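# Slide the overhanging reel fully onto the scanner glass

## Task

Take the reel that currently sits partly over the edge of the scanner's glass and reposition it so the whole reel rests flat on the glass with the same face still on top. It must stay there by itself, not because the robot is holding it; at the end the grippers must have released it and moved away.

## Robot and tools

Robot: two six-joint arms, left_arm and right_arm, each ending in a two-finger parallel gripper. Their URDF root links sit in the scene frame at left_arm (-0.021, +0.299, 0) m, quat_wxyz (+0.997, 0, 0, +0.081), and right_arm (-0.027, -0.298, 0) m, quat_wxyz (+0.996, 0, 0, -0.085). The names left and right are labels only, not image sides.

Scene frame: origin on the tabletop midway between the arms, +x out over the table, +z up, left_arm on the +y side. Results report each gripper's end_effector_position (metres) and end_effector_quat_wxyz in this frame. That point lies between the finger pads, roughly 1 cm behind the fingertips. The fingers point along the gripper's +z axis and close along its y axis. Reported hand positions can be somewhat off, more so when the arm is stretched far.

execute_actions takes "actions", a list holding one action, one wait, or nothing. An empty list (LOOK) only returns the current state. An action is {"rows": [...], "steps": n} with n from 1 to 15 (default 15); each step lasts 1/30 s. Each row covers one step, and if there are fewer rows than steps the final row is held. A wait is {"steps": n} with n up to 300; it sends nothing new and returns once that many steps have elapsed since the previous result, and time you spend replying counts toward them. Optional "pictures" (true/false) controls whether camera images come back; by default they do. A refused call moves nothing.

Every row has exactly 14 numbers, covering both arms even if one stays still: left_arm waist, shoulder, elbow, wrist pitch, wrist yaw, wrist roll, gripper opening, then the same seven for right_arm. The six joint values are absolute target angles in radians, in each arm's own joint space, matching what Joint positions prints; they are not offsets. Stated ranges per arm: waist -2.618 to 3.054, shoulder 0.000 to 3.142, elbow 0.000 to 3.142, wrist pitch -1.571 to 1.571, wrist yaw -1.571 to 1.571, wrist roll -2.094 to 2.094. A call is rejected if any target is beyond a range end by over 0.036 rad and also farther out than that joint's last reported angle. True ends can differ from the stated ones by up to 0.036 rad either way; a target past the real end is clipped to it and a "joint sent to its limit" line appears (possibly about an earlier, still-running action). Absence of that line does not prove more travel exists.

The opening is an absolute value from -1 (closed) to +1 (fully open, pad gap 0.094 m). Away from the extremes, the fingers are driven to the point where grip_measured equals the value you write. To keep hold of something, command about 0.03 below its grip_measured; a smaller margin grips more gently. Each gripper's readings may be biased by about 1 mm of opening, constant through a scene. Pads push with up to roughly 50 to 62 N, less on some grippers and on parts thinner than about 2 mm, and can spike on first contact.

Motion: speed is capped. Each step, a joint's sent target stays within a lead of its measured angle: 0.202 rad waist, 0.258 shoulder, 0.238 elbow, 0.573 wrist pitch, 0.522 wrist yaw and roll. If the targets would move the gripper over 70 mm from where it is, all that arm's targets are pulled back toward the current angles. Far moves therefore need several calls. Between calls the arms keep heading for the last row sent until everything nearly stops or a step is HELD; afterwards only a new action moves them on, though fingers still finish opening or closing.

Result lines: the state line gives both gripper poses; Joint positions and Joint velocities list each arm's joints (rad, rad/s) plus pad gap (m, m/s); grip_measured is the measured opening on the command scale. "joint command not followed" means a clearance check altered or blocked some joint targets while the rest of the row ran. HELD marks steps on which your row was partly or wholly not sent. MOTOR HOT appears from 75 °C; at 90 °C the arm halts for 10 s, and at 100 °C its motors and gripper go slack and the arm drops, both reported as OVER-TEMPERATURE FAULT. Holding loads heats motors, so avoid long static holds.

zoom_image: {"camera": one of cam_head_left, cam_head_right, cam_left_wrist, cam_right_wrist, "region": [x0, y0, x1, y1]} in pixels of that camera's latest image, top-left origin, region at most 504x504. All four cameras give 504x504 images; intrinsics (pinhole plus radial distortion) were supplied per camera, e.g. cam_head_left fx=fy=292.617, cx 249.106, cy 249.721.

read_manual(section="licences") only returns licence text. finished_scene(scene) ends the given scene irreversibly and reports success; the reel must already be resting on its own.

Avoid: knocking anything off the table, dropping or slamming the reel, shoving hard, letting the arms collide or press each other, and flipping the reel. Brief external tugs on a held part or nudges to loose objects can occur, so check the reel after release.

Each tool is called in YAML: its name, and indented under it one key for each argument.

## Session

execute_actions:
  actions: []

Scene clock: 0.00 s of 4800.00 s.
left_arm: end_effector_position=(+0.5815, +0.3351, +0.1546) grip_measured=+1.000 end_effector_quat_wxyz=(+0.685, -0.455, +0.476, +0.313) | right_arm: end_effector_position=(+0.2120, -0.5786, +0.2659) grip_measured=+1.000 end_effector_quat_wxyz=(+0.330, +0.251, +0.806, -0.422)
Joint positions: left_arm=[-0.397  2.859  2.168  1.444 -1.374  0.41   0.094] | right_arm=[-0.453  1.144  0.974 -0.344  0.523 -0.33   0.094]
Joint velocities: left_arm=[-0.002 -0.007 -0.022 -0.007  0.022 -0.022  0.   ] | right_arm=[-0.022 -0.012 -0.012 -0.051 -0.051  0.095  0.   ]
Motor temperatures (°C, as the motors report them): left_arm=[20 27 24 23 21 21] | right_arm=[23 22 24 21 20 20]

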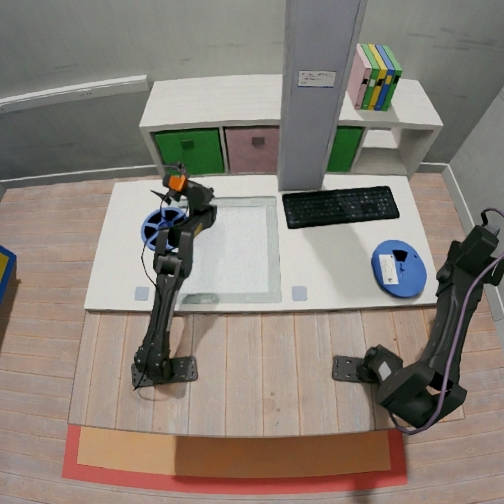

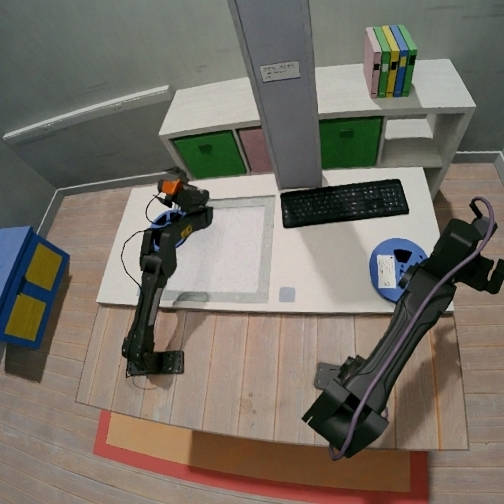

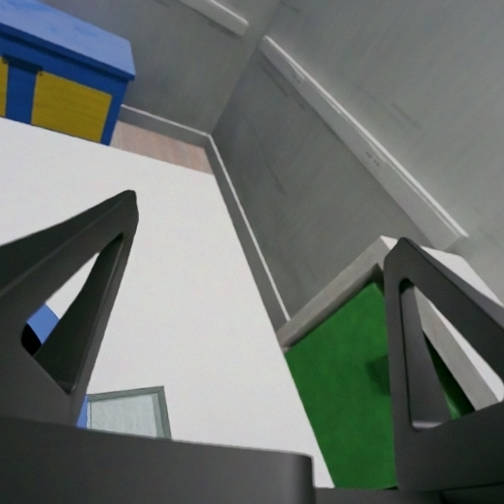

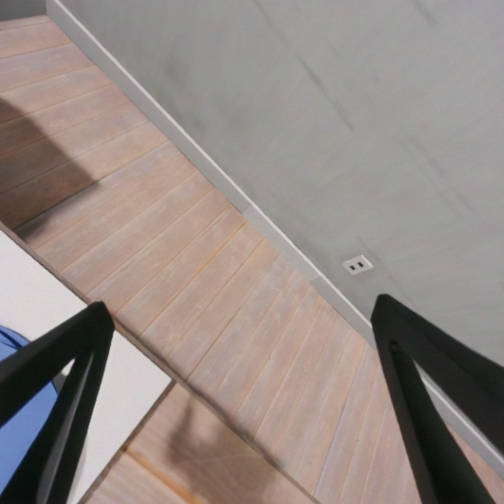

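execute_actions:
  actions:
    - {"rows":[[-0.397,2.82,2.18,1.43,-1.374,0.39,1,-0.453,1.144,0.974,-0.344,0.523,-0.33,1],[-0.395,2.78,2.19,1.4,-1.374,0.36,1,-0.453,1.144,0.974,-0.344,0.523,-0.33,1],[-0.39,2.74,2.19,1.36,-1.374,0.32,1,-0.453,1.144,0.974,-0.344,0.523,-0.33,1],[-0.38,2.69,2.19,1.31,-1.374,0.28,1,-0.453,1.144,0.974,-0.344,0.523,-0.33,1],[-0.37,2.64,2.19,1.25,-1.374,0.24,1,-0.453,1.144,0.974,-0.344,0.523,-0.33,1],[-0.355,2.59,2.19,1.18,-1.374,0.2,1,-0.453,1.144,0.974,-0.344,0.523,-0.33,1],[-0.34,2.54,2.19,1.1,-1.374,0.16,1,-0.453,1.144,0.974,-0.344,0.523,-0.33,1],[-0.32,2.49,2.19,1.01,-1.374,0.12,1,-0.453,1.144,0.974,-0.344,0.523,-0.33,1],[-0.3,2.44,2.19,0.92,-1.374,0.08,1,-0.453,1.144,0.974,-0.344,0.523,-0.33,1],[-0.28,2.4,2.19,0.83,-1.374,0.04,1,-0.453,1.144,0.974,-0.344,0.523,-0.33,1],[-0.26,2.36,2.19,0.74,-1.374,0,1,-0.453,1.144,0.974,-0.344,0.523,-0.33,1],[-0.24,2.33,2.19,0.65,-1.374,-0.04,1,-0.453,1.144,0.974,-0.344,0.523,-0.33,1],[-0.22,2.3,2.19,0.56,-1.374,-0.08,1,-0.453,1.144,0.974,-0.344,0.523,-0.33,1],[-0.2,2.28,2.19,0.47,-1.374,-0.12,1,-0.453,1.144,0.974,-0.344,0.523,-0.33,1],[-0.18,2.26,2.19,0.38,-1.374,-0.16,1,-0.453,1.144,0.974,-0.344,0.523,-0.33,1]],"steps":15}
  pictures: false

execute_actions:
  actions:
    - {"rows":[[-0.16,2.25,2.19,0.29,-1.374,-0.2,1,-0.453,1.144,0.974,-0.344,0.523,-0.33,1],[-0.14,2.25,2.19,0.2,-1.374,-0.24,1,-0.453,1.144,0.974,-0.344,0.523,-0.33,1],[-0.12,2.25,2.19,0.11,-1.374,-0.28,1,-0.453,1.144,0.974,-0.344,0.523,-0.33,1],[-0.1,2.25,2.19,0.02,-1.374,-0.32,1,-0.453,1.144,0.974,-0.344,0.523,-0.33,1],[-0.08,2.25,2.19,-0.07,-1.374,-0.36,1,-0.453,1.144,0.974,-0.344,0.523,-0.33,1],[-0.06,2.25,2.19,-0.16,-1.374,-0.4,1,-0.453,1.144,0.974,-0.344,0.523,-0.33,1],[-0.04,2.25,2.19,-0.25,-1.374,-0.44,1,-0.453,1.144,0.974,-0.344,0.523,-0.33,1],[-0.02,2.25,2.19,-0.34,-1.374,-0.48,1,-0.453,1.144,0.974,-0.344,0.523,-0.33,1],[0,2.25,2.19,-0.43,-1.36,-0.52,1,-0.453,1.144,0.974,-0.344,0.523,-0.33,1],[0.02,2.25,2.19,-0.52,-1.33,-0.56,1,-0.453,1.144,0.974,-0.344,0.523,-0.33,1],[0.04,2.25,2.19,-0.61,-1.29,-0.6,1,-0.453,1.144,0.974,-0.344,0.523,-0.33,1],[0.06,2.25,2.19,-0.7,-1.24,-0.64,1,-0.453,1.144,0.974,-0.344,0.523,-0.33,1],[0.08,2.25,2.19,-0.79,-1.18,-0.68,1,-0.453,1.144,0.974,-0.344,0.523,-0.33,1],[0.095,2.25,2.19,-0.88,-1.11,-0.72,1,-0.453,1.144,0.974,-0.344,0.523,-0.33,1],[0.11,2.25,2.19,-0.97,-1.04,-0.76,1,-0.453,1.144,0.974,-0.344,0.523,-0.33,1]],"steps":15}
  pictures: false

execute_actions:
  actions:
    - {"rows":[[0.12,2.255,2.2,-1.05,-0.96,-0.8,1,-0.453,1.144,0.974,-0.344,0.523,-0.33,1],[0.13,2.265,2.21,-1.12,-0.88,-0.84,1,-0.453,1.144,0.974,-0.344,0.523,-0.33,1],[0.14,2.275,2.22,-1.19,-0.8,-0.88,1,-0.453,1.144,0.974,-0.344,0.523,-0.33,1],[0.148,2.285,2.23,-1.25,-0.72,-0.92,1,-0.453,1.144,0.974,-0.344,0.523,-0.33,1],[0.154,2.295,2.24,-1.3,-0.64,-0.96,1,-0.453,1.144,0.974,-0.344,0.523,-0.33,1],[0.158,2.305,2.25,-1.34,-0.56,-1.0,1,-0.453,1.144,0.974,-0.344,0.523,-0.33,1],[0.16,2.315,2.26,-1.37,-0.48,-1.04,1,-0.453,1.144,0.974,-0.344,0.523,-0.33,1],[0.16,2.325,2.27,-1.4,-0.4,-1.08,1,-0.453,1.144,0.974,-0.344,0.523,-0.33,1],[0.16,2.335,2.28,-1.42,-0.32,-1.12,1,-0.453,1.144,0.974,-0.344,0.523,-0.33,1],[0.16,2.345,2.29,-1.435,-0.24,-1.16,1,-0.453,1.144,0.974,-0.344,0.523,-0.33,1],[0.16,2.355,2.3,-1.445,-0.17,-1.19,1,-0.453,1.144,0.974,-0.344,0.523,-0.33,1],[0.16,2.365,2.305,-1.45,-0.11,-1.215,1,-0.453,1.144,0.974,-0.344,0.523,-0.33,1],[0.16,2.375,2.31,-1.455,-0.06,-1.235,1,-0.453,1.144,0.974,-0.344,0.523,-0.33,1],[0.16,2.385,2.31,-1.46,-0.02,-1.25,1,-0.453,1.144,0.974,-0.344,0.523,-0.33,1],[0.16,2.39,2.31,-1.46,0.01,-1.255,1,-0.453,1.144,0.974,-0.344,0.523,-0.33,1]],"steps":15}
  pictures: false

execute_actions:
  actions:
    - {"steps":18}

Scene clock: 72.57 s of 4800.00 s.
left_arm: end_effector_position=(+0.5599, +0.3972, +0.3242) grip_measured=+1.000 end_effector_quat_wxyz=(+0.690, -0.525, +0.413, +0.279) | right_arm: end_effector_position=(+0.2120, -0.5786, +0.2659) grip_measured=+1.000 end_effector_quat_wxyz=(+0.330, +0.251, +0.806, -0.422)
Joint positions: left_arm=[-0.298  2.479  2.168  0.95  -1.39   0.112  0.094] | right_arm=[-0.453  1.144  0.974 -0.344  0.523 -0.33   0.094]
Joint velocities: left_arm=[ 0.559 -1.077 -0.002 -1.736 -0.081 -0.828  0.   ] | right_arm=[-0.002 -0.017 -0.012  0.022 -0.022 -0.066  0.   ]
Motor temperatures (°C, as the motors report them): left_arm=[20 49 26 24 21 21] | right_arm=[23 23 28 26 20 20]
Steps of this call (steps 1 to 90: nothing new was sent; then 69.07 s passed at rest; steps 91 to 105: all 15 steps of this action). Readings (joint positions):
91: left_arm=[-0.397 2.859 2.168 1.444 -1.375 0.407] | right_arm=[-0.453 1.144 0.974 -0.344 0.523 -0.330]
92: left_arm=[-0.397 2.855 2.168 1.438 -1.378 0.399] | right_arm=[-0.453 1.144 0.974 -0.344 0.523 -0.330]
94: left_arm=[-0.396 2.833 2.168 1.402 -1.385 0.368] | right_arm=[-0.453 1.144 0.974 -0.344 0.523 -0.330]
98: left_arm=[-0.387 2.734 2.168 1.299 -1.390 0.298] | right_arm=[-0.453 1.144 0.974 -0.344 0.523 -0.330]
105: the state above

Scene clock: 73.07 s of 4800.00 s.
left_arm: end_effector_position=(+0.4641, +0.5970, +0.3075) grip_measured=+1.000 end_effector_quat_wxyz=(+0.482, -0.548, +0.533, +0.427) | right_arm: end_effector_position=(+0.2120, -0.5786, +0.2659) grip_measured=+1.000 end_effector_quat_wxyz=(+0.330, +0.251, +0.806, -0.422)
Joint positions: left_arm=[ 0.089  2.242  2.194 -0.484 -1.23  -0.581  0.094] | right_arm=[-0.453  1.144  0.974 -0.344  0.523 -0.33   0.094]
Joint velocities: left_arm=[ 0.315  0.139 -0.002 -3.084  1.282 -1.15   0.   ] | right_arm=[-0.002 -0.012 -0.012  0.007 -0.051 -0.051  0.   ]
Motor temperatures (°C, as the motors report them): left_arm=[20 48 26 24 21 21] | right_arm=[23 23 27 26 20 20]
Steps of this call (steps 1 to 15: all 15 steps of this action). Readings (joint positions):
1: left_arm=[-0.276 2.440 2.168 0.889 -1.389 0.078] | right_arm=[-0.453 1.144 0.974 -0.344 0.523 -0.330]
2: left_arm=[-0.252 2.402 2.168 0.818 -1.389 0.037] | right_arm=[-0.453 1.144 0.974 -0.344 0.523 -0.330]
4: left_arm=[-0.192 2.325 2.169 0.635 -1.386 -0.068] | right_arm=[-0.453 1.144 0.974 -0.344 0.523 -0.330]
8: left_arm=[-0.051 2.232 2.191 0.234 -1.383 -0.278] | right_arm=[-0.453 1.144 0.974 -0.344 0.523 -0.330]
15: the state above

Scene clock: 73.57 s of 4800.00 s.
left_arm: end_effector_position=(+0.4220, +0.4886, +0.0939) grip_measured=+1.000 end_effector_quat_wxyz=(+0.081, -0.671, +0.733, +0.079) | right_arm: end_effector_position=(+0.2120, -0.5786, +0.2659) grip_measured=+1.000 end_effector_quat_wxyz=(+0.330, +0.251, +0.806, -0.422)
Joint positions: left_arm=[ 0.164  2.375  2.277 -1.387 -0.21  -1.147  0.094] | right_arm=[-0.453  1.144  0.974 -0.344  0.523 -0.33   0.094]
Joint velocities: left_arm=[ 0.007  0.154  0.076 -0.476  1.604 -0.711  0.   ] | right_arm=[ 0.007 -0.007  0.002 -0.007  0.022  0.081  0.   ]
Motor temperatures (°C, as the motors report them): left_arm=[20 48 26 24 21 21] | right_arm=[23 23 27 26 20 20]
Steps of this call (steps 1 to 15: all 15 steps of this action). Readings (joint positions):
1: left_arm=[0.100 2.247 2.194 -0.588 -1.178 -0.621] | right_arm=[-0.453 1.144 0.974 -0.344 0.523 -0.330]
2: left_arm=[0.111 2.252 2.194 -0.689 -1.120 -0.662] | right_arm=[-0.453 1.144 0.974 -0.344 0.523 -0.330]
4: left_arm=[0.130 2.265 2.196 -0.873 -0.990 -0.743] | right_arm=[-0.453 1.144 0.974 -0.344 0.523 -0.330]
8: left_arm=[0.160 2.308 2.223 -1.158 -0.701 -0.904] | right_arm=[-0.453 1.144 0.974 -0.344 0.523 -0.330]
15: the state above

Scene clock: 74.17 s of 4800.00 s.
left_arm: end_effector_position=(+0.4207, +0.4468, +0.0827) grip_measured=+1.000 end_effector_quat_wxyz=(+0.003, -0.708, +0.706, -0.008) | right_arm: end_effector_position=(+0.2120, -0.5786, +0.2659) grip_measured=+1.000 end_effector_quat_wxyz=(+0.330, +0.251, +0.806, -0.422)
Joint positions: left_arm=[ 0.164  2.39   2.279 -1.447  0.012 -1.247  0.094] | right_arm=[-0.453  1.144  0.974 -0.344  0.523 -0.33   0.094]
Joint velocities: left_arm=[-0.002 -0.012  0.002  0.037 -0.007  0.022  0.   ] | right_arm=[ 0.002 -0.012 -0.012 -0.022 -0.11   0.022  0.   ]
Motor temperatures (°C, as the motors report them): left_arm=[20 48 26 24 21 21] | right_arm=[23 23 27 26 20 20]
Steps of this call (steps 1 to 18: the robot went on to your last target). Readings (joint positions):
1: left_arm=[0.164 2.380 2.279 -1.400 -0.162 -1.168] | right_arm=[-0.453 1.144 0.974 -0.344 0.523 -0.330]
2: left_arm=[0.164 2.384 2.279 -1.411 -0.125 -1.184] | right_arm=[-0.453 1.144 0.974 -0.344 0.523 -0.330]
4: left_arm=[0.164 2.390 2.279 -1.426 -0.071 -1.207] | right_arm=[-0.453 1.144 0.974 -0.344 0.523 -0.330]
8: left_arm=[0.164 2.390 2.279 -1.440 -0.018 -1.232] | right_arm=[-0.453 1.144 0.974 -0.344 0.523 -0.330]
18: the state above

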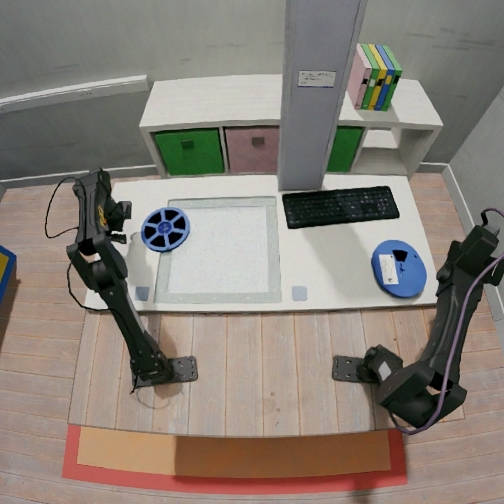

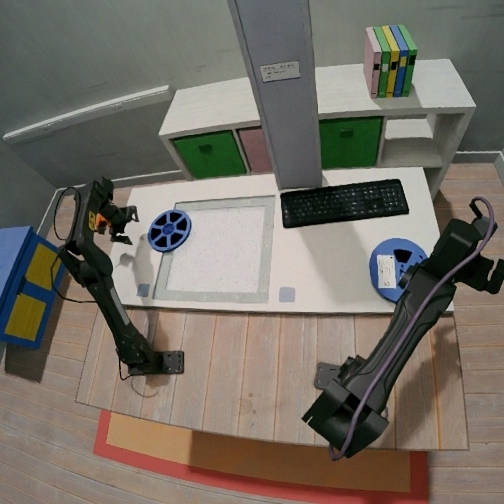

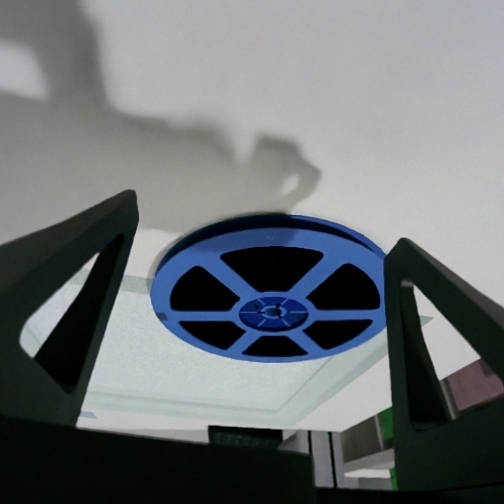

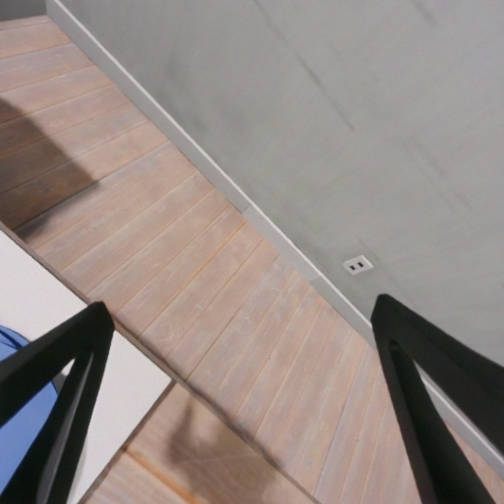

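execute_actions:
  actions:
    - {"rows":[[0.16,2.388,2.27,-1.44,0.01,-1.255,1,-0.453,1.144,0.974,-0.344,0.523,-0.33,1],[0.16,2.386,2.255,-1.425,0.01,-1.255,1,-0.453,1.144,0.974,-0.344,0.523,-0.33,1],[0.16,2.384,2.24,-1.41,0.01,-1.255,1,-0.453,1.144,0.974,-0.344,0.523,-0.33,1],[0.16,2.382,2.225,-1.395,0.01,-1.255,1,-0.453,1.144,0.974,-0.344,0.523,-0.33,1],[0.16,2.38,2.21,-1.38,0.01,-1.255,1,-0.453,1.144,0.974,-0.344,0.523,-0.33,1],[0.16,2.378,2.195,-1.365,0.01,-1.255,1,-0.453,1.144,0.974,-0.344,0.523,-0.33,1],[0.16,2.376,2.18,-1.35,0.01,-1.255,1,-0.453,1.144,0.974,-0.344,0.523,-0.33,1],[0.16,2.374,2.165,-1.335,0.01,-1.255,1,-0.453,1.144,0.974,-0.344,0.523,-0.33,1],[0.16,2.372,2.15,-1.32,0.01,-1.255,1,-0.453,1.144,0.974,-0.344,0.523,-0.33,1],[0.16,2.37,2.137,-1.305,0.01,-1.255,1,-0.453,1.144,0.974,-0.344,0.523,-0.33,1],[0.16,2.37,2.126,-1.295,0.01,-1.255,1,-0.453,1.144,0.974,-0.344,0.523,-0.33,1],[0.16,2.37,2.118,-1.295,0.01,-1.255,1,-0.453,1.144,0.974,-0.344,0.523,-0.33,1]],"steps":15}
  pictures: false

execute_actions:
  actions:
    - {"rows":[[0.156,2.37,2.118,-1.295,0.01,-1.255,1,-0.453,1.144,0.974,-0.344,0.523,-0.33,1],[0.15,2.37,2.118,-1.295,0.01,-1.255,1,-0.453,1.144,0.974,-0.344,0.523,-0.33,1],[0.142,2.37,2.118,-1.295,0.01,-1.255,1,-0.453,1.144,0.974,-0.344,0.523,-0.33,1],[0.134,2.37,2.118,-1.295,0.01,-1.255,1,-0.453,1.144,0.974,-0.344,0.523,-0.33,1],[0.126,2.37,2.118,-1.295,0.01,-1.255,1,-0.453,1.144,0.974,-0.344,0.523,-0.33,1],[0.118,2.37,2.118,-1.295,0.01,-1.255,1,-0.453,1.144,0.974,-0.344,0.523,-0.33,1],[0.11,2.37,2.118,-1.295,0.01,-1.255,1,-0.453,1.144,0.974,-0.344,0.523,-0.33,1],[0.102,2.37,2.118,-1.295,0.01,-1.255,1,-0.453,1.144,0.974,-0.344,0.523,-0.33,1],[0.094,2.37,2.118,-1.295,0.01,-1.255,1,-0.453,1.144,0.974,-0.344,0.523,-0.33,1],[0.086,2.37,2.118,-1.295,0.01,-1.255,1,-0.453,1.144,0.974,-0.344,0.523,-0.33,1],[0.078,2.37,2.118,-1.295,0.01,-1.255,1,-0.453,1.144,0.974,-0.344,0.523,-0.33,1],[0.07,2.37,2.118,-1.295,0.01,-1.255,1,-0.453,1.144,0.974,-0.344,0.523,-0.33,1]],"steps":15}

Scene clock: 93.87 s of 4800.00 s.
left_arm: end_effector_position=(+0.4153, +0.4443, +0.0439) grip_measured=+1.000 end_effector_quat_wxyz=(-0.012, -0.708, +0.706, -0.003) | right_arm: end_effector_position=(+0.2120, -0.5786, +0.2659) grip_measured=+1.000 end_effector_quat_wxyz=(+0.330, +0.251, +0.806, -0.422)
Joint positions: left_arm=[ 0.164  2.39   2.124 -1.324  0.015 -1.248  0.094] | right_arm=[-0.453  1.144  0.974 -0.344  0.523 -0.33   0.094]
Joint velocities: left_arm=[ 0.007 -0.007 -0.056  0.125 -0.022  0.051  0.   ] | right_arm=[-0.007 -0.002 -0.012  0.066  0.037 -0.007  0.   ]
Motor temperatures (°C, as the motors report them): left_arm=[20 45 27 23 21 21] | right_arm=[23 22 27 27 20 20]
Steps of this call (steps 1 to 15: the robot went on to your last target; steps 16 to 90: nothing new was sent; then 16.20 s passed at rest; steps 91 to 105: all 15 steps of this action). Readings (joint positions):
91: left_arm=[0.164 2.390 2.279 -1.448 0.015 -1.248] | right_arm=[-0.453 1.144 0.974 -0.344 0.523 -0.330]
92: left_arm=[0.164 2.390 2.276 -1.444 0.015 -1.248] | right_arm=[-0.453 1.144 0.974 -0.344 0.523 -0.330]
94: left_arm=[0.164 2.390 2.262 -1.430 0.015 -1.248] | right_arm=[-0.453 1.144 0.974 -0.344 0.523 -0.330]
98: left_arm=[0.164 2.390 2.200 -1.388 0.015 -1.248] | right_arm=[-0.453 1.144 0.974 -0.344 0.523 -0.330]
105: the state above

Scene clock: 94.37 s of 4800.00 s.
left_arm: end_effector_position=(+0.4335, +0.4047, +0.0437) grip_measured=+1.000 end_effector_quat_wxyz=(-0.001, -0.675, +0.738, -0.009) | right_arm: end_effector_position=(+0.2120, -0.5786, +0.2659) grip_measured=+1.000 end_effector_quat_wxyz=(+0.330, +0.251, +0.806, -0.422)
Joint positions: left_arm=[ 0.071  2.39   2.124 -1.297  0.015 -1.25   0.094] | right_arm=[-0.453  1.144  0.974 -0.344  0.523 -0.33   0.094]
Joint velocities: left_arm=[-0.159  0.017 -0.012  0.051 -0.037  0.022  0.   ] | right_arm=[-0.007 -0.002 -0.012 -0.037 -0.095  0.022  0.   ]
Motor temperatures (°C, as the motors report them): left_arm=[20 45 27 23 21 21] | right_arm=[23 22 27 27 20 20]
Steps of this call (steps 1 to 15: all 15 steps of this action). Readings (joint positions):
1: left_arm=[0.164 2.390 2.124 -1.321 0.015 -1.248] | right_arm=[-0.453 1.144 0.974 -0.344 0.523 -0.330]
2: left_arm=[0.164 2.390 2.124 -1.317 0.015 -1.248] | right_arm=[-0.453 1.144 0.974 -0.344 0.523 -0.330]
4: left_arm=[0.161 2.390 2.124 -1.310 0.015 -1.248] | right_arm=[-0.453 1.144 0.974 -0.344 0.523 -0.330]
8: left_arm=[0.134 2.390 2.124 -1.304 0.015 -1.248] | right_arm=[-0.453 1.144 0.974 -0.344 0.523 -0.330]
15: the state above

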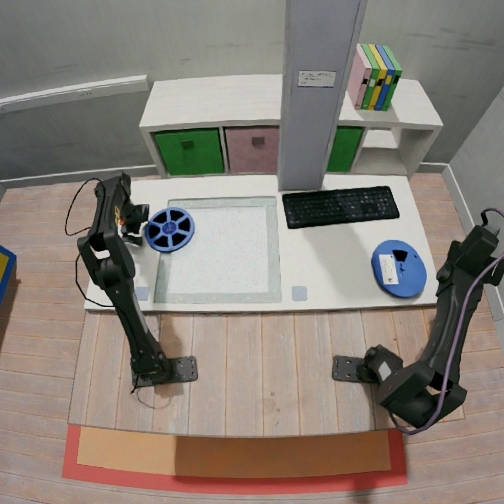

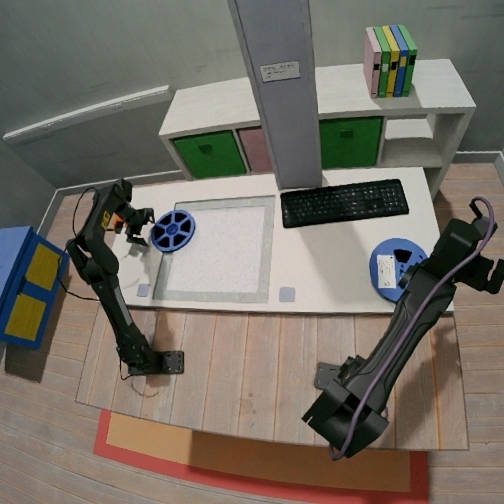

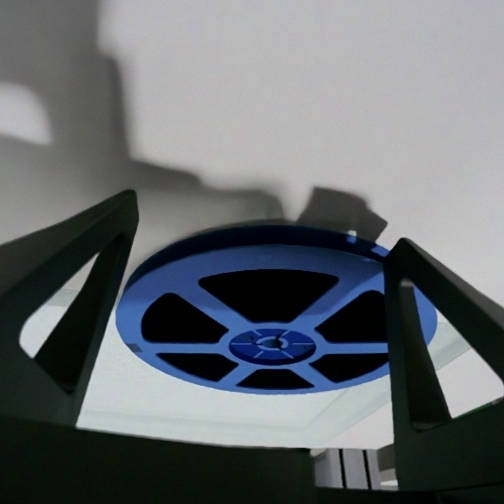

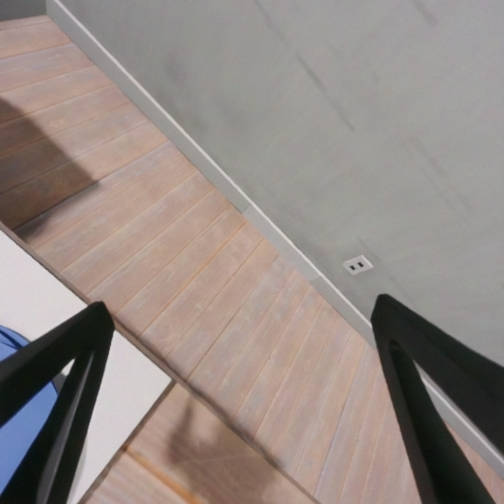

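execute_actions:
  actions:
    - {"rows":[[0.062,2.37,2.118,-1.295,0.01,-1.26,1,-0.453,1.144,0.974,-0.344,0.523,-0.33,1],[0.054,2.37,2.118,-1.295,0.01,-1.265,1,-0.453,1.144,0.974,-0.344,0.523,-0.33,1],[0.044,2.37,2.118,-1.295,0.01,-1.27,1,-0.453,1.144,0.974,-0.344,0.523,-0.33,1],[0.034,2.37,2.118,-1.295,0.01,-1.275,1,-0.453,1.144,0.974,-0.344,0.523,-0.33,1],[0.024,2.37,2.118,-1.295,0.01,-1.28,1,-0.453,1.144,0.974,-0.344,0.523,-0.33,1],[0.014,2.37,2.118,-1.295,0.01,-1.285,1,-0.453,1.144,0.974,-0.344,0.523,-0.33,1],[0.004,2.37,2.118,-1.295,0.01,-1.29,1,-0.453,1.144,0.974,-0.344,0.523,-0.33,1],[-0.006,2.37,2.118,-1.295,0.01,-1.295,1,-0.453,1.144,0.974,-0.344,0.523,-0.33,1],[-0.016,2.37,2.118,-1.295,0.01,-1.3,1,-0.453,1.144,0.974,-0.344,0.523,-0.33,1],[-0.026,2.37,2.118,-1.295,0.01,-1.305,1,-0.453,1.144,0.974,-0.344,0.523,-0.33,1],[-0.036,2.37,2.118,-1.295,0.01,-1.31,1,-0.453,1.144,0.974,-0.344,0.523,-0.33,1],[-0.046,2.37,2.118,-1.295,0.01,-1.31,1,-0.453,1.144,0.974,-0.344,0.523,-0.33,1],[-0.056,2.37,2.118,-1.295,0.01,-1.31,1,-0.453,1.144,0.974,-0.344,0.523,-0.33,1],[-0.066,2.37,2.118,-1.295,0.01,-1.31,1,-0.453,1.144,0.974,-0.344,0.523,-0.33,1],[-0.076,2.37,2.118,-1.295,0.01,-1.31,1,-0.453,1.144,0.974,-0.344,0.523,-0.33,1]],"steps":15}
  pictures: false

execute_actions:
  actions:
    - {"rows":[[-0.086,2.37,2.118,-1.295,0.01,-1.31,1,-0.453,1.144,0.974,-0.344,0.523,-0.33,1],[-0.096,2.37,2.118,-1.295,0.01,-1.31,1,-0.453,1.144,0.974,-0.344,0.523,-0.33,1],[-0.106,2.37,2.118,-1.295,0.01,-1.31,1,-0.453,1.144,0.974,-0.344,0.523,-0.33,1],[-0.116,2.37,2.118,-1.295,0.01,-1.31,1,-0.453,1.144,0.974,-0.344,0.523,-0.33,1],[-0.126,2.37,2.118,-1.295,0.01,-1.31,1,-0.453,1.144,0.974,-0.344,0.523,-0.33,1],[-0.136,2.37,2.118,-1.295,0.01,-1.31,1,-0.453,1.144,0.974,-0.344,0.523,-0.33,1],[-0.146,2.37,2.118,-1.295,0.01,-1.31,1,-0.453,1.144,0.974,-0.344,0.523,-0.33,1],[-0.156,2.37,2.118,-1.295,0.01,-1.31,1,-0.453,1.144,0.974,-0.344,0.523,-0.33,1],[-0.166,2.37,2.118,-1.295,0.01,-1.31,1,-0.453,1.144,0.974,-0.344,0.523,-0.33,1],[-0.174,2.37,2.118,-1.295,0.01,-1.31,1,-0.453,1.144,0.974,-0.344,0.523,-0.33,1],[-0.18,2.37,2.118,-1.295,0.01,-1.31,1,-0.453,1.144,0.974,-0.344,0.523,-0.33,1]],"steps":15}

Scene clock: 125.13 s of 4800.00 s.
left_arm: end_effector_position=(+0.4439, +0.3483, +0.0437) grip_measured=+1.000 end_effector_quat_wxyz=(+0.001, -0.647, +0.763, -0.008) | right_arm: end_effector_position=(+0.2120, -0.5786, +0.2659) grip_measured=+1.000 end_effector_quat_wxyz=(+0.330, +0.251, +0.806, -0.422)
Joint positions: left_arm=[-0.052  2.39   2.124 -1.293  0.013 -1.298  0.094] | right_arm=[-0.453  1.144  0.974 -0.344  0.523 -0.33   0.094]
Joint velocities: left_arm=[-0.325 -0.017  0.002  0.022  0.022 -0.081  0.   ] | right_arm=[ 0.002 -0.007 -0.022 -0.037  0.022  0.066  0.   ]
Motor temperatures (°C, as the motors report them): left_arm=[20 47 26 23 21 21] | right_arm=[23 22 28 27 20 20]
Steps of this call (steps 1 to 15: the robot went on to your last target; steps 16 to 90: nothing new was sent; then 27.27 s passed at rest; steps 91 to 105: all 15 steps of this action). Readings (joint positions):
91: left_arm=[0.067 2.390 2.124 -1.296 0.016 -1.251] | right_arm=[-0.453 1.144 0.974 -0.344 0.523 -0.330]
92: left_arm=[0.067 2.390 2.124 -1.296 0.016 -1.252] | right_arm=[-0.453 1.144 0.974 -0.344 0.523 -0.330]
94: left_arm=[0.063 2.390 2.124 -1.296 0.015 -1.257] | right_arm=[-0.453 1.144 0.974 -0.344 0.523 -0.330]
98: left_arm=[0.035 2.390 2.124 -1.295 0.013 -1.273] | right_arm=[-0.453 1.144 0.974 -0.344 0.523 -0.330]
105: the state above

Scene clock: 125.63 s of 4800.00 s.
left_arm: end_effector_position=(+0.4466, +0.2882, +0.0437) grip_measured=+1.000 end_effector_quat_wxyz=(+0.000, -0.599, +0.801, -0.009) | right_arm: end_effector_position=(+0.2120, -0.5786, +0.2659) grip_measured=+1.000 end_effector_quat_wxyz=(+0.330, +0.251, +0.806, -0.422)
Joint positions: left_arm=[-0.181  2.39   2.124 -1.293  0.014 -1.303  0.094] | right_arm=[-0.453  1.144  0.974 -0.344  0.523 -0.33   0.094]
Joint velocities: left_arm=[-0.066 -0.002  0.002  0.022  0.007  0.037  0.   ] | right_arm=[-0.007 -0.017  0.007 -0.007 -0.007 -0.066  0.   ]
Motor temperatures (°C, as the motors report them): left_arm=[20 47 26 23 21 21] | right_arm=[23 22 28 27 20 20]
Steps of this call (steps 1 to 15: all 15 steps of this action). Readings (joint positions):
1: left_arm=[-0.063 2.390 2.124 -1.293 0.013 -1.299] | right_arm=[-0.453 1.144 0.974 -0.344 0.523 -0.330]
2: left_arm=[-0.074 2.390 2.124 -1.293 0.013 -1.301] | right_arm=[-0.453 1.144 0.974 -0.344 0.523 -0.330]
4: left_arm=[-0.093 2.390 2.124 -1.293 0.013 -1.301] | right_arm=[-0.453 1.144 0.974 -0.344 0.523 -0.330]
8: left_arm=[-0.128 2.390 2.124 -1.293 0.013 -1.302] | right_arm=[-0.453 1.144 0.974 -0.344 0.523 -0.330]
15: the state above

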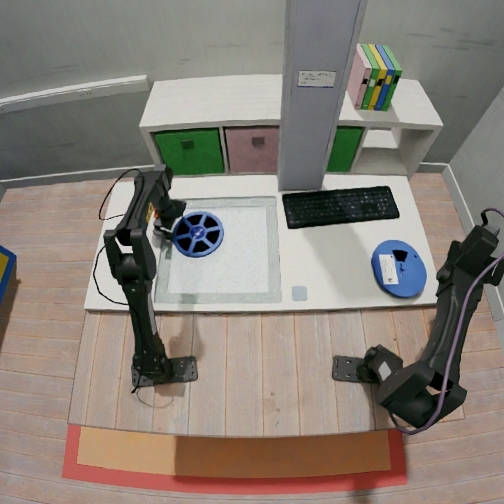

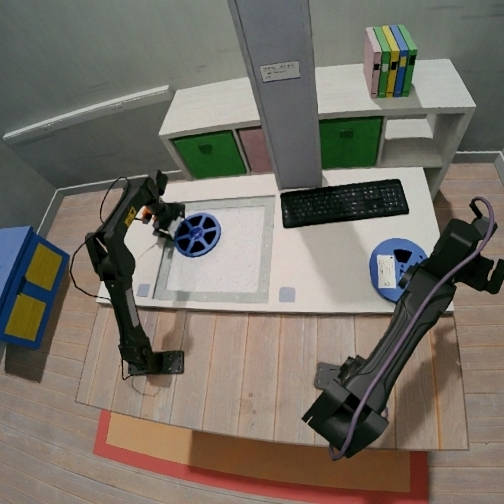

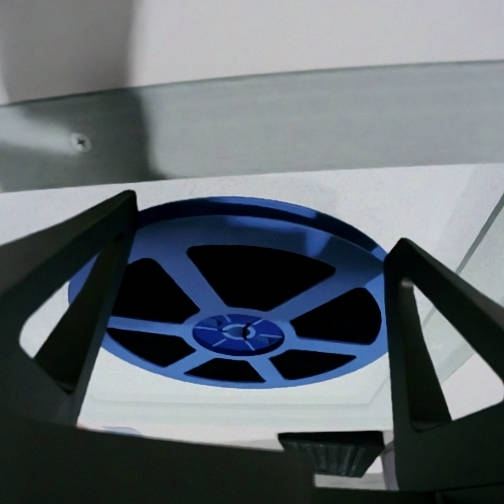

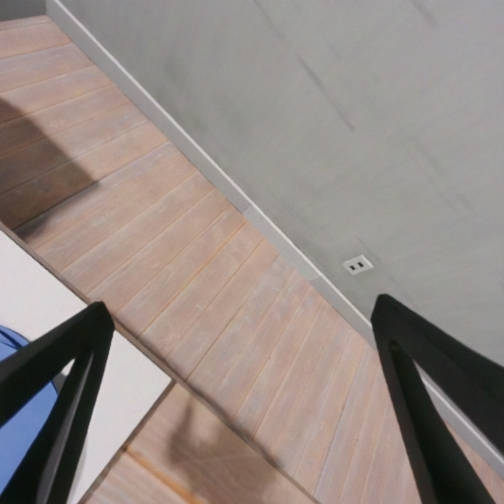

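execute_actions:
  actions:
    - {"rows":[[-0.188,2.37,2.118,-1.295,0.01,-1.3,1,-0.453,1.144,0.974,-0.344,0.523,-0.33,1],[-0.198,2.37,2.118,-1.295,0.01,-1.295,1,-0.453,1.144,0.974,-0.344,0.523,-0.33,1],[-0.21,2.37,2.118,-1.295,0.01,-1.29,1,-0.453,1.144,0.974,-0.344,0.523,-0.33,1],[-0.222,2.37,2.118,-1.295,0.01,-1.285,1,-0.453,1.144,0.974,-0.344,0.523,-0.33,1],[-0.234,2.37,2.118,-1.295,0.01,-1.28,1,-0.453,1.144,0.974,-0.344,0.523,-0.33,1],[-0.246,2.37,2.118,-1.295,0.01,-1.275,1,-0.453,1.144,0.974,-0.344,0.523,-0.33,1],[-0.258,2.37,2.118,-1.295,0.01,-1.27,1,-0.453,1.144,0.974,-0.344,0.523,-0.33,1],[-0.27,2.37,2.118,-1.295,0.01,-1.265,1,-0.453,1.144,0.974,-0.344,0.523,-0.33,1],[-0.282,2.37,2.118,-1.295,0.01,-1.26,1,-0.453,1.144,0.974,-0.344,0.523,-0.33,1],[-0.294,2.37,2.118,-1.295,0.01,-1.255,1,-0.453,1.144,0.974,-0.344,0.523,-0.33,1],[-0.306,2.37,2.118,-1.295,0.01,-1.25,1,-0.453,1.144,0.974,-0.344,0.523,-0.33,1],[-0.318,2.37,2.118,-1.295,0.01,-1.245,1,-0.453,1.144,0.974,-0.344,0.523,-0.33,1],[-0.328,2.37,2.118,-1.295,0.01,-1.24,1,-0.453,1.144,0.974,-0.344,0.523,-0.33,1],[-0.336,2.37,2.118,-1.295,0.01,-1.24,1,-0.453,1.144,0.974,-0.344,0.523,-0.33,1],[-0.342,2.37,2.118,-1.295,0.01,-1.24,1,-0.453,1.144,0.974,-0.344,0.523,-0.33,1]],"steps":15}
  pictures: false

execute_actions:
  actions:
    - {"rows":[[-0.345,2.37,2.118,-1.295,0.01,-1.24,1,-0.453,1.144,0.974,-0.344,0.523,-0.33,1],[-0.345,2.37,2.118,-1.295,0.01,-1.24,1,-0.453,1.144,0.974,-0.344,0.523,-0.33,1],[-0.345,2.37,2.118,-1.295,0.01,-1.24,1,-0.453,1.144,0.974,-0.344,0.523,-0.33,1],[-0.345,2.37,2.118,-1.295,0.01,-1.24,1,-0.453,1.144,0.974,-0.344,0.523,-0.33,1],[-0.34,2.37,2.118,-1.295,0.01,-1.24,1,-0.453,1.144,0.974,-0.344,0.523,-0.33,1],[-0.33,2.37,2.118,-1.295,0.01,-1.24,1,-0.453,1.144,0.974,-0.344,0.523,-0.33,1],[-0.32,2.37,2.118,-1.295,0.01,-1.24,1,-0.453,1.144,0.974,-0.344,0.523,-0.33,1],[-0.31,2.37,2.118,-1.295,0.01,-1.24,1,-0.453,1.144,0.974,-0.344,0.523,-0.33,1],[-0.3,2.36,2.118,-1.295,0.01,-1.24,1,-0.453,1.144,0.974,-0.344,0.523,-0.33,1],[-0.29,2.35,2.118,-1.295,0.01,-1.24,1,-0.453,1.144,0.974,-0.344,0.523,-0.33,1],[-0.28,2.33,2.118,-1.295,0.01,-1.24,1,-0.453,1.144,0.974,-0.344,0.523,-0.33,1],[-0.265,2.3,2.118,-1.295,0.01,-1.24,1,-0.453,1.144,0.974,-0.344,0.523,-0.33,1],[-0.25,2.27,2.11,-1.295,0.01,-1.24,1,-0.453,1.144,0.974,-0.344,0.523,-0.33,1],[-0.23,2.23,2.09,-1.295,0.01,-1.24,1,-0.453,1.144,0.974,-0.344,0.523,-0.33,1],[-0.21,2.19,2.07,-1.295,0.01,-1.24,1,-0.453,1.144,0.974,-0.344,0.523,-0.33,1]],"steps":15}
  pictures: false

execute_actions:
  actions:
    - {"rows":[[-0.185,2.15,2.04,-1.295,0.01,-1.24,1,-0.453,1.144,0.974,-0.344,0.523,-0.33,1],[-0.16,2.11,2.01,-1.295,0.01,-1.24,1,-0.453,1.144,0.974,-0.344,0.523,-0.33,1],[-0.135,2.07,1.98,-1.295,0.01,-1.24,1,-0.453,1.144,0.974,-0.344,0.523,-0.33,1],[-0.11,2.03,1.95,-1.295,0.01,-1.24,1,-0.453,1.144,0.974,-0.344,0.523,-0.33,1],[-0.085,1.99,1.92,-1.295,0.01,-1.24,1,-0.453,1.144,0.974,-0.344,0.523,-0.33,1],[-0.06,1.95,1.89,-1.295,0.01,-1.24,1,-0.453,1.144,0.974,-0.344,0.523,-0.33,1],[-0.035,1.91,1.86,-1.295,0.01,-1.24,1,-0.453,1.144,0.974,-0.344,0.523,-0.33,1],[-0.01,1.87,1.83,-1.295,0.01,-1.24,1,-0.453,1.144,0.974,-0.344,0.523,-0.33,1],[0.015,1.83,1.8,-1.295,0.01,-1.24,1,-0.453,1.144,0.974,-0.344,0.523,-0.33,1],[0.04,1.79,1.77,-1.295,0.01,-1.24,1,-0.453,1.144,0.974,-0.344,0.523,-0.33,1],[0.06,1.76,1.75,-1.295,0.01,-1.24,1,-0.453,1.144,0.974,-0.344,0.523,-0.33,1],[0.075,1.735,1.73,-1.295,0.01,-1.24,1,-0.453,1.144,0.974,-0.344,0.523,-0.33,1],[0.087,1.715,1.715,-1.295,0.01,-1.24,1,-0.453,1.144,0.974,-0.344,0.523,-0.33,1],[0.095,1.705,1.705,-1.295,0.01,-1.24,1,-0.453,1.144,0.974,-0.344,0.523,-0.33,1],[0.1,1.7,1.7,-1.295,0.01,-1.24,1,-0.453,1.144,0.974,-0.344,0.523,-0.33,1]],"steps":15}

Scene clock: 180.53 s of 4800.00 s.
left_arm: end_effector_position=(+0.4402, +0.2213, +0.0437) grip_measured=+1.000 end_effector_quat_wxyz=(+0.001, -0.521, +0.854, -0.008) | right_arm: end_effector_position=(+0.2120, -0.5786, +0.2659) grip_measured=+1.000 end_effector_quat_wxyz=(+0.330, +0.251, +0.806, -0.422)
Joint positions: left_arm=[-0.326  2.39   2.124 -1.293  0.011 -1.26   0.094] | right_arm=[-0.453  1.144  0.974 -0.344  0.523 -0.33   0.094]
Joint velocities: left_arm=[-0.354 -0.007 -0.002  0.007  0.007  0.095  0.   ] | right_arm=[-0.007  0.002 -0.002  0.007  0.022 -0.037  0.   ]
Motor temperatures (°C, as the motors report them): left_arm=[20 49 26 23 21 21] | right_arm=[23 22 28 28 20 20]
Steps of this call (steps 1 to 15: the robot went on to your last target; steps 16 to 90: nothing new was sent; then 51.40 s passed at rest; steps 91 to 105: all 15 steps of this action). Readings (joint positions):
91: left_arm=[-0.182 2.390 2.124 -1.293 0.015 -1.303] | right_arm=[-0.453 1.144 0.974 -0.344 0.523 -0.330]
92: left_arm=[-0.183 2.390 2.124 -1.293 0.015 -1.303] | right_arm=[-0.453 1.144 0.974 -0.344 0.523 -0.330]
94: left_arm=[-0.187 2.390 2.124 -1.293 0.013 -1.301] | right_arm=[-0.453 1.144 0.974 -0.344 0.523 -0.330]
98: left_arm=[-0.222 2.390 2.124 -1.293 0.010 -1.289] | right_arm=[-0.453 1.144 0.974 -0.344 0.523 -0.330]
105: the state above

Scene clock: 181.03 s of 4800.00 s.
left_arm: end_effector_position=(+0.4412, +0.2508, +0.0656) grip_measured=+1.000 end_effector_quat_wxyz=(+0.013, -0.543, +0.839, -0.024) | right_arm: end_effector_position=(+0.2120, -0.5786, +0.2659) grip_measured=+1.000 end_effector_quat_wxyz=(+0.330, +0.251, +0.806, -0.422)
Joint positions: left_arm=[-0.259  2.321  2.089 -1.288  0.022 -1.247  0.094] | right_arm=[-0.453  1.144  0.974 -0.344  0.523 -0.33   0.094]
Joint velocities: left_arm=[ 0.505 -0.906 -0.481 -0.022 -0.037  0.022  0.   ] | right_arm=[-0.012  0.002  0.012 -0.022 -0.022  0.051  0.   ]
Motor temperatures (°C, as the motors report them): left_arm=[20 49 26 23 21 21] | right_arm=[23 22 28 28 20 20]
Steps of this call (steps 1 to 15: all 15 steps of this action). Readings (joint positions):
1: left_arm=[-0.336 2.390 2.124 -1.293 0.012 -1.257] | right_arm=[-0.453 1.144 0.974 -0.344 0.523 -0.330]
2: left_arm=[-0.344 2.390 2.124 -1.293 0.013 -1.255] | right_arm=[-0.453 1.144 0.974 -0.344 0.523 -0.330]
4: left_arm=[-0.352 2.390 2.124 -1.293 0.015 -1.252] | right_arm=[-0.453 1.144 0.974 -0.344 0.523 -0.330]
8: left_arm=[-0.343 2.390 2.124 -1.293 0.018 -1.249] | right_arm=[-0.453 1.144 0.974 -0.344 0.523 -0.330]
15: the state above

Scene clock: 181.53 s of 4800.00 s.
left_arm: end_effector_position=(+0.3427, +0.3923, +0.2032) grip_measured=+1.000 end_effector_quat_wxyz=(+0.123, -0.675, +0.724, -0.075) | right_arm: end_effector_position=(+0.2120, -0.5786, +0.2659) grip_measured=+1.000 end_effector_quat_wxyz=(+0.330, +0.251, +0.806, -0.422)
Joint positions: left_arm=[ 0.095  1.725  1.733 -1.291  0.015 -1.246  0.094] | right_arm=[-0.453  1.144  0.974 -0.344  0.523 -0.33   0.094]
Joint velocities: left_arm=[ 0.217 -0.408 -0.32  -0.139 -0.066 -0.022  0.   ] | right_arm=[-0.012  0.007 -0.002 -0.007 -0.007 -0.022  0.   ]
Motor temperatures (°C, as the motors report them): left_arm=[20 49 26 23 21 21] | right_arm=[23 22 28 28 20 20]
Steps of this call (steps 1 to 15: all 15 steps of this action). Readings (joint positions):
1: left_arm=[-0.240 2.286 2.070 -1.287 0.022 -1.247] | right_arm=[-0.453 1.144 0.974 -0.344 0.523 -0.330]
2: left_arm=[-0.218 2.245 2.049 -1.285 0.022 -1.247] | right_arm=[-0.453 1.144 0.974 -0.344 0.523 -0.330]
4: left_arm=[-0.168 2.150 2.001 -1.282 0.023 -1.246] | right_arm=[-0.453 1.144 0.974 -0.344 0.523 -0.330]
8: left_arm=[-0.051 1.954 1.896 -1.278 0.021 -1.246] | right_arm=[-0.453 1.144 0.974 -0.344 0.523 -0.330]
15: the state above

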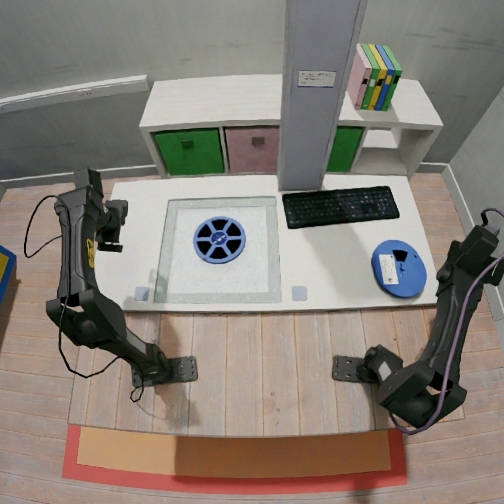

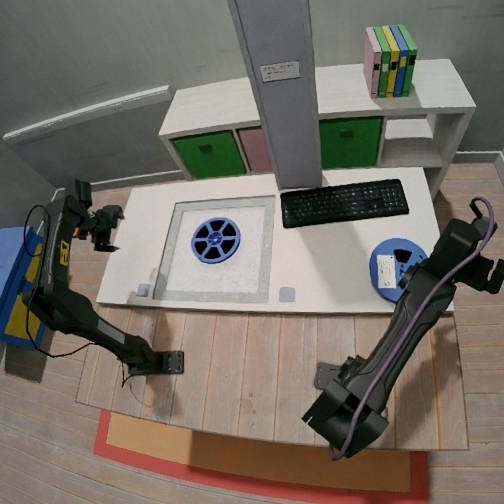

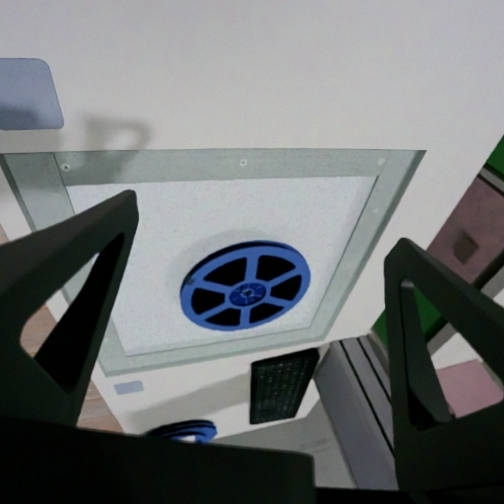

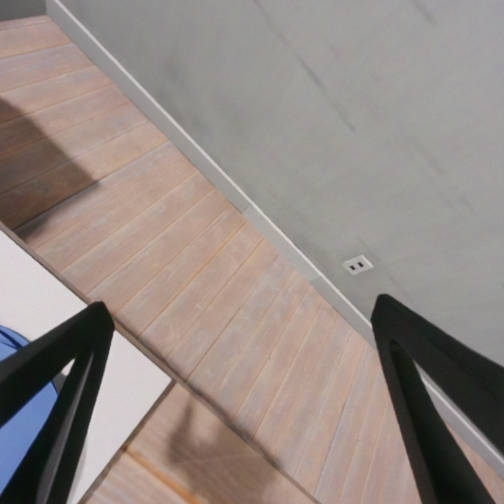

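finished_scene:
  scene: 2

The scene is finished: the task was done.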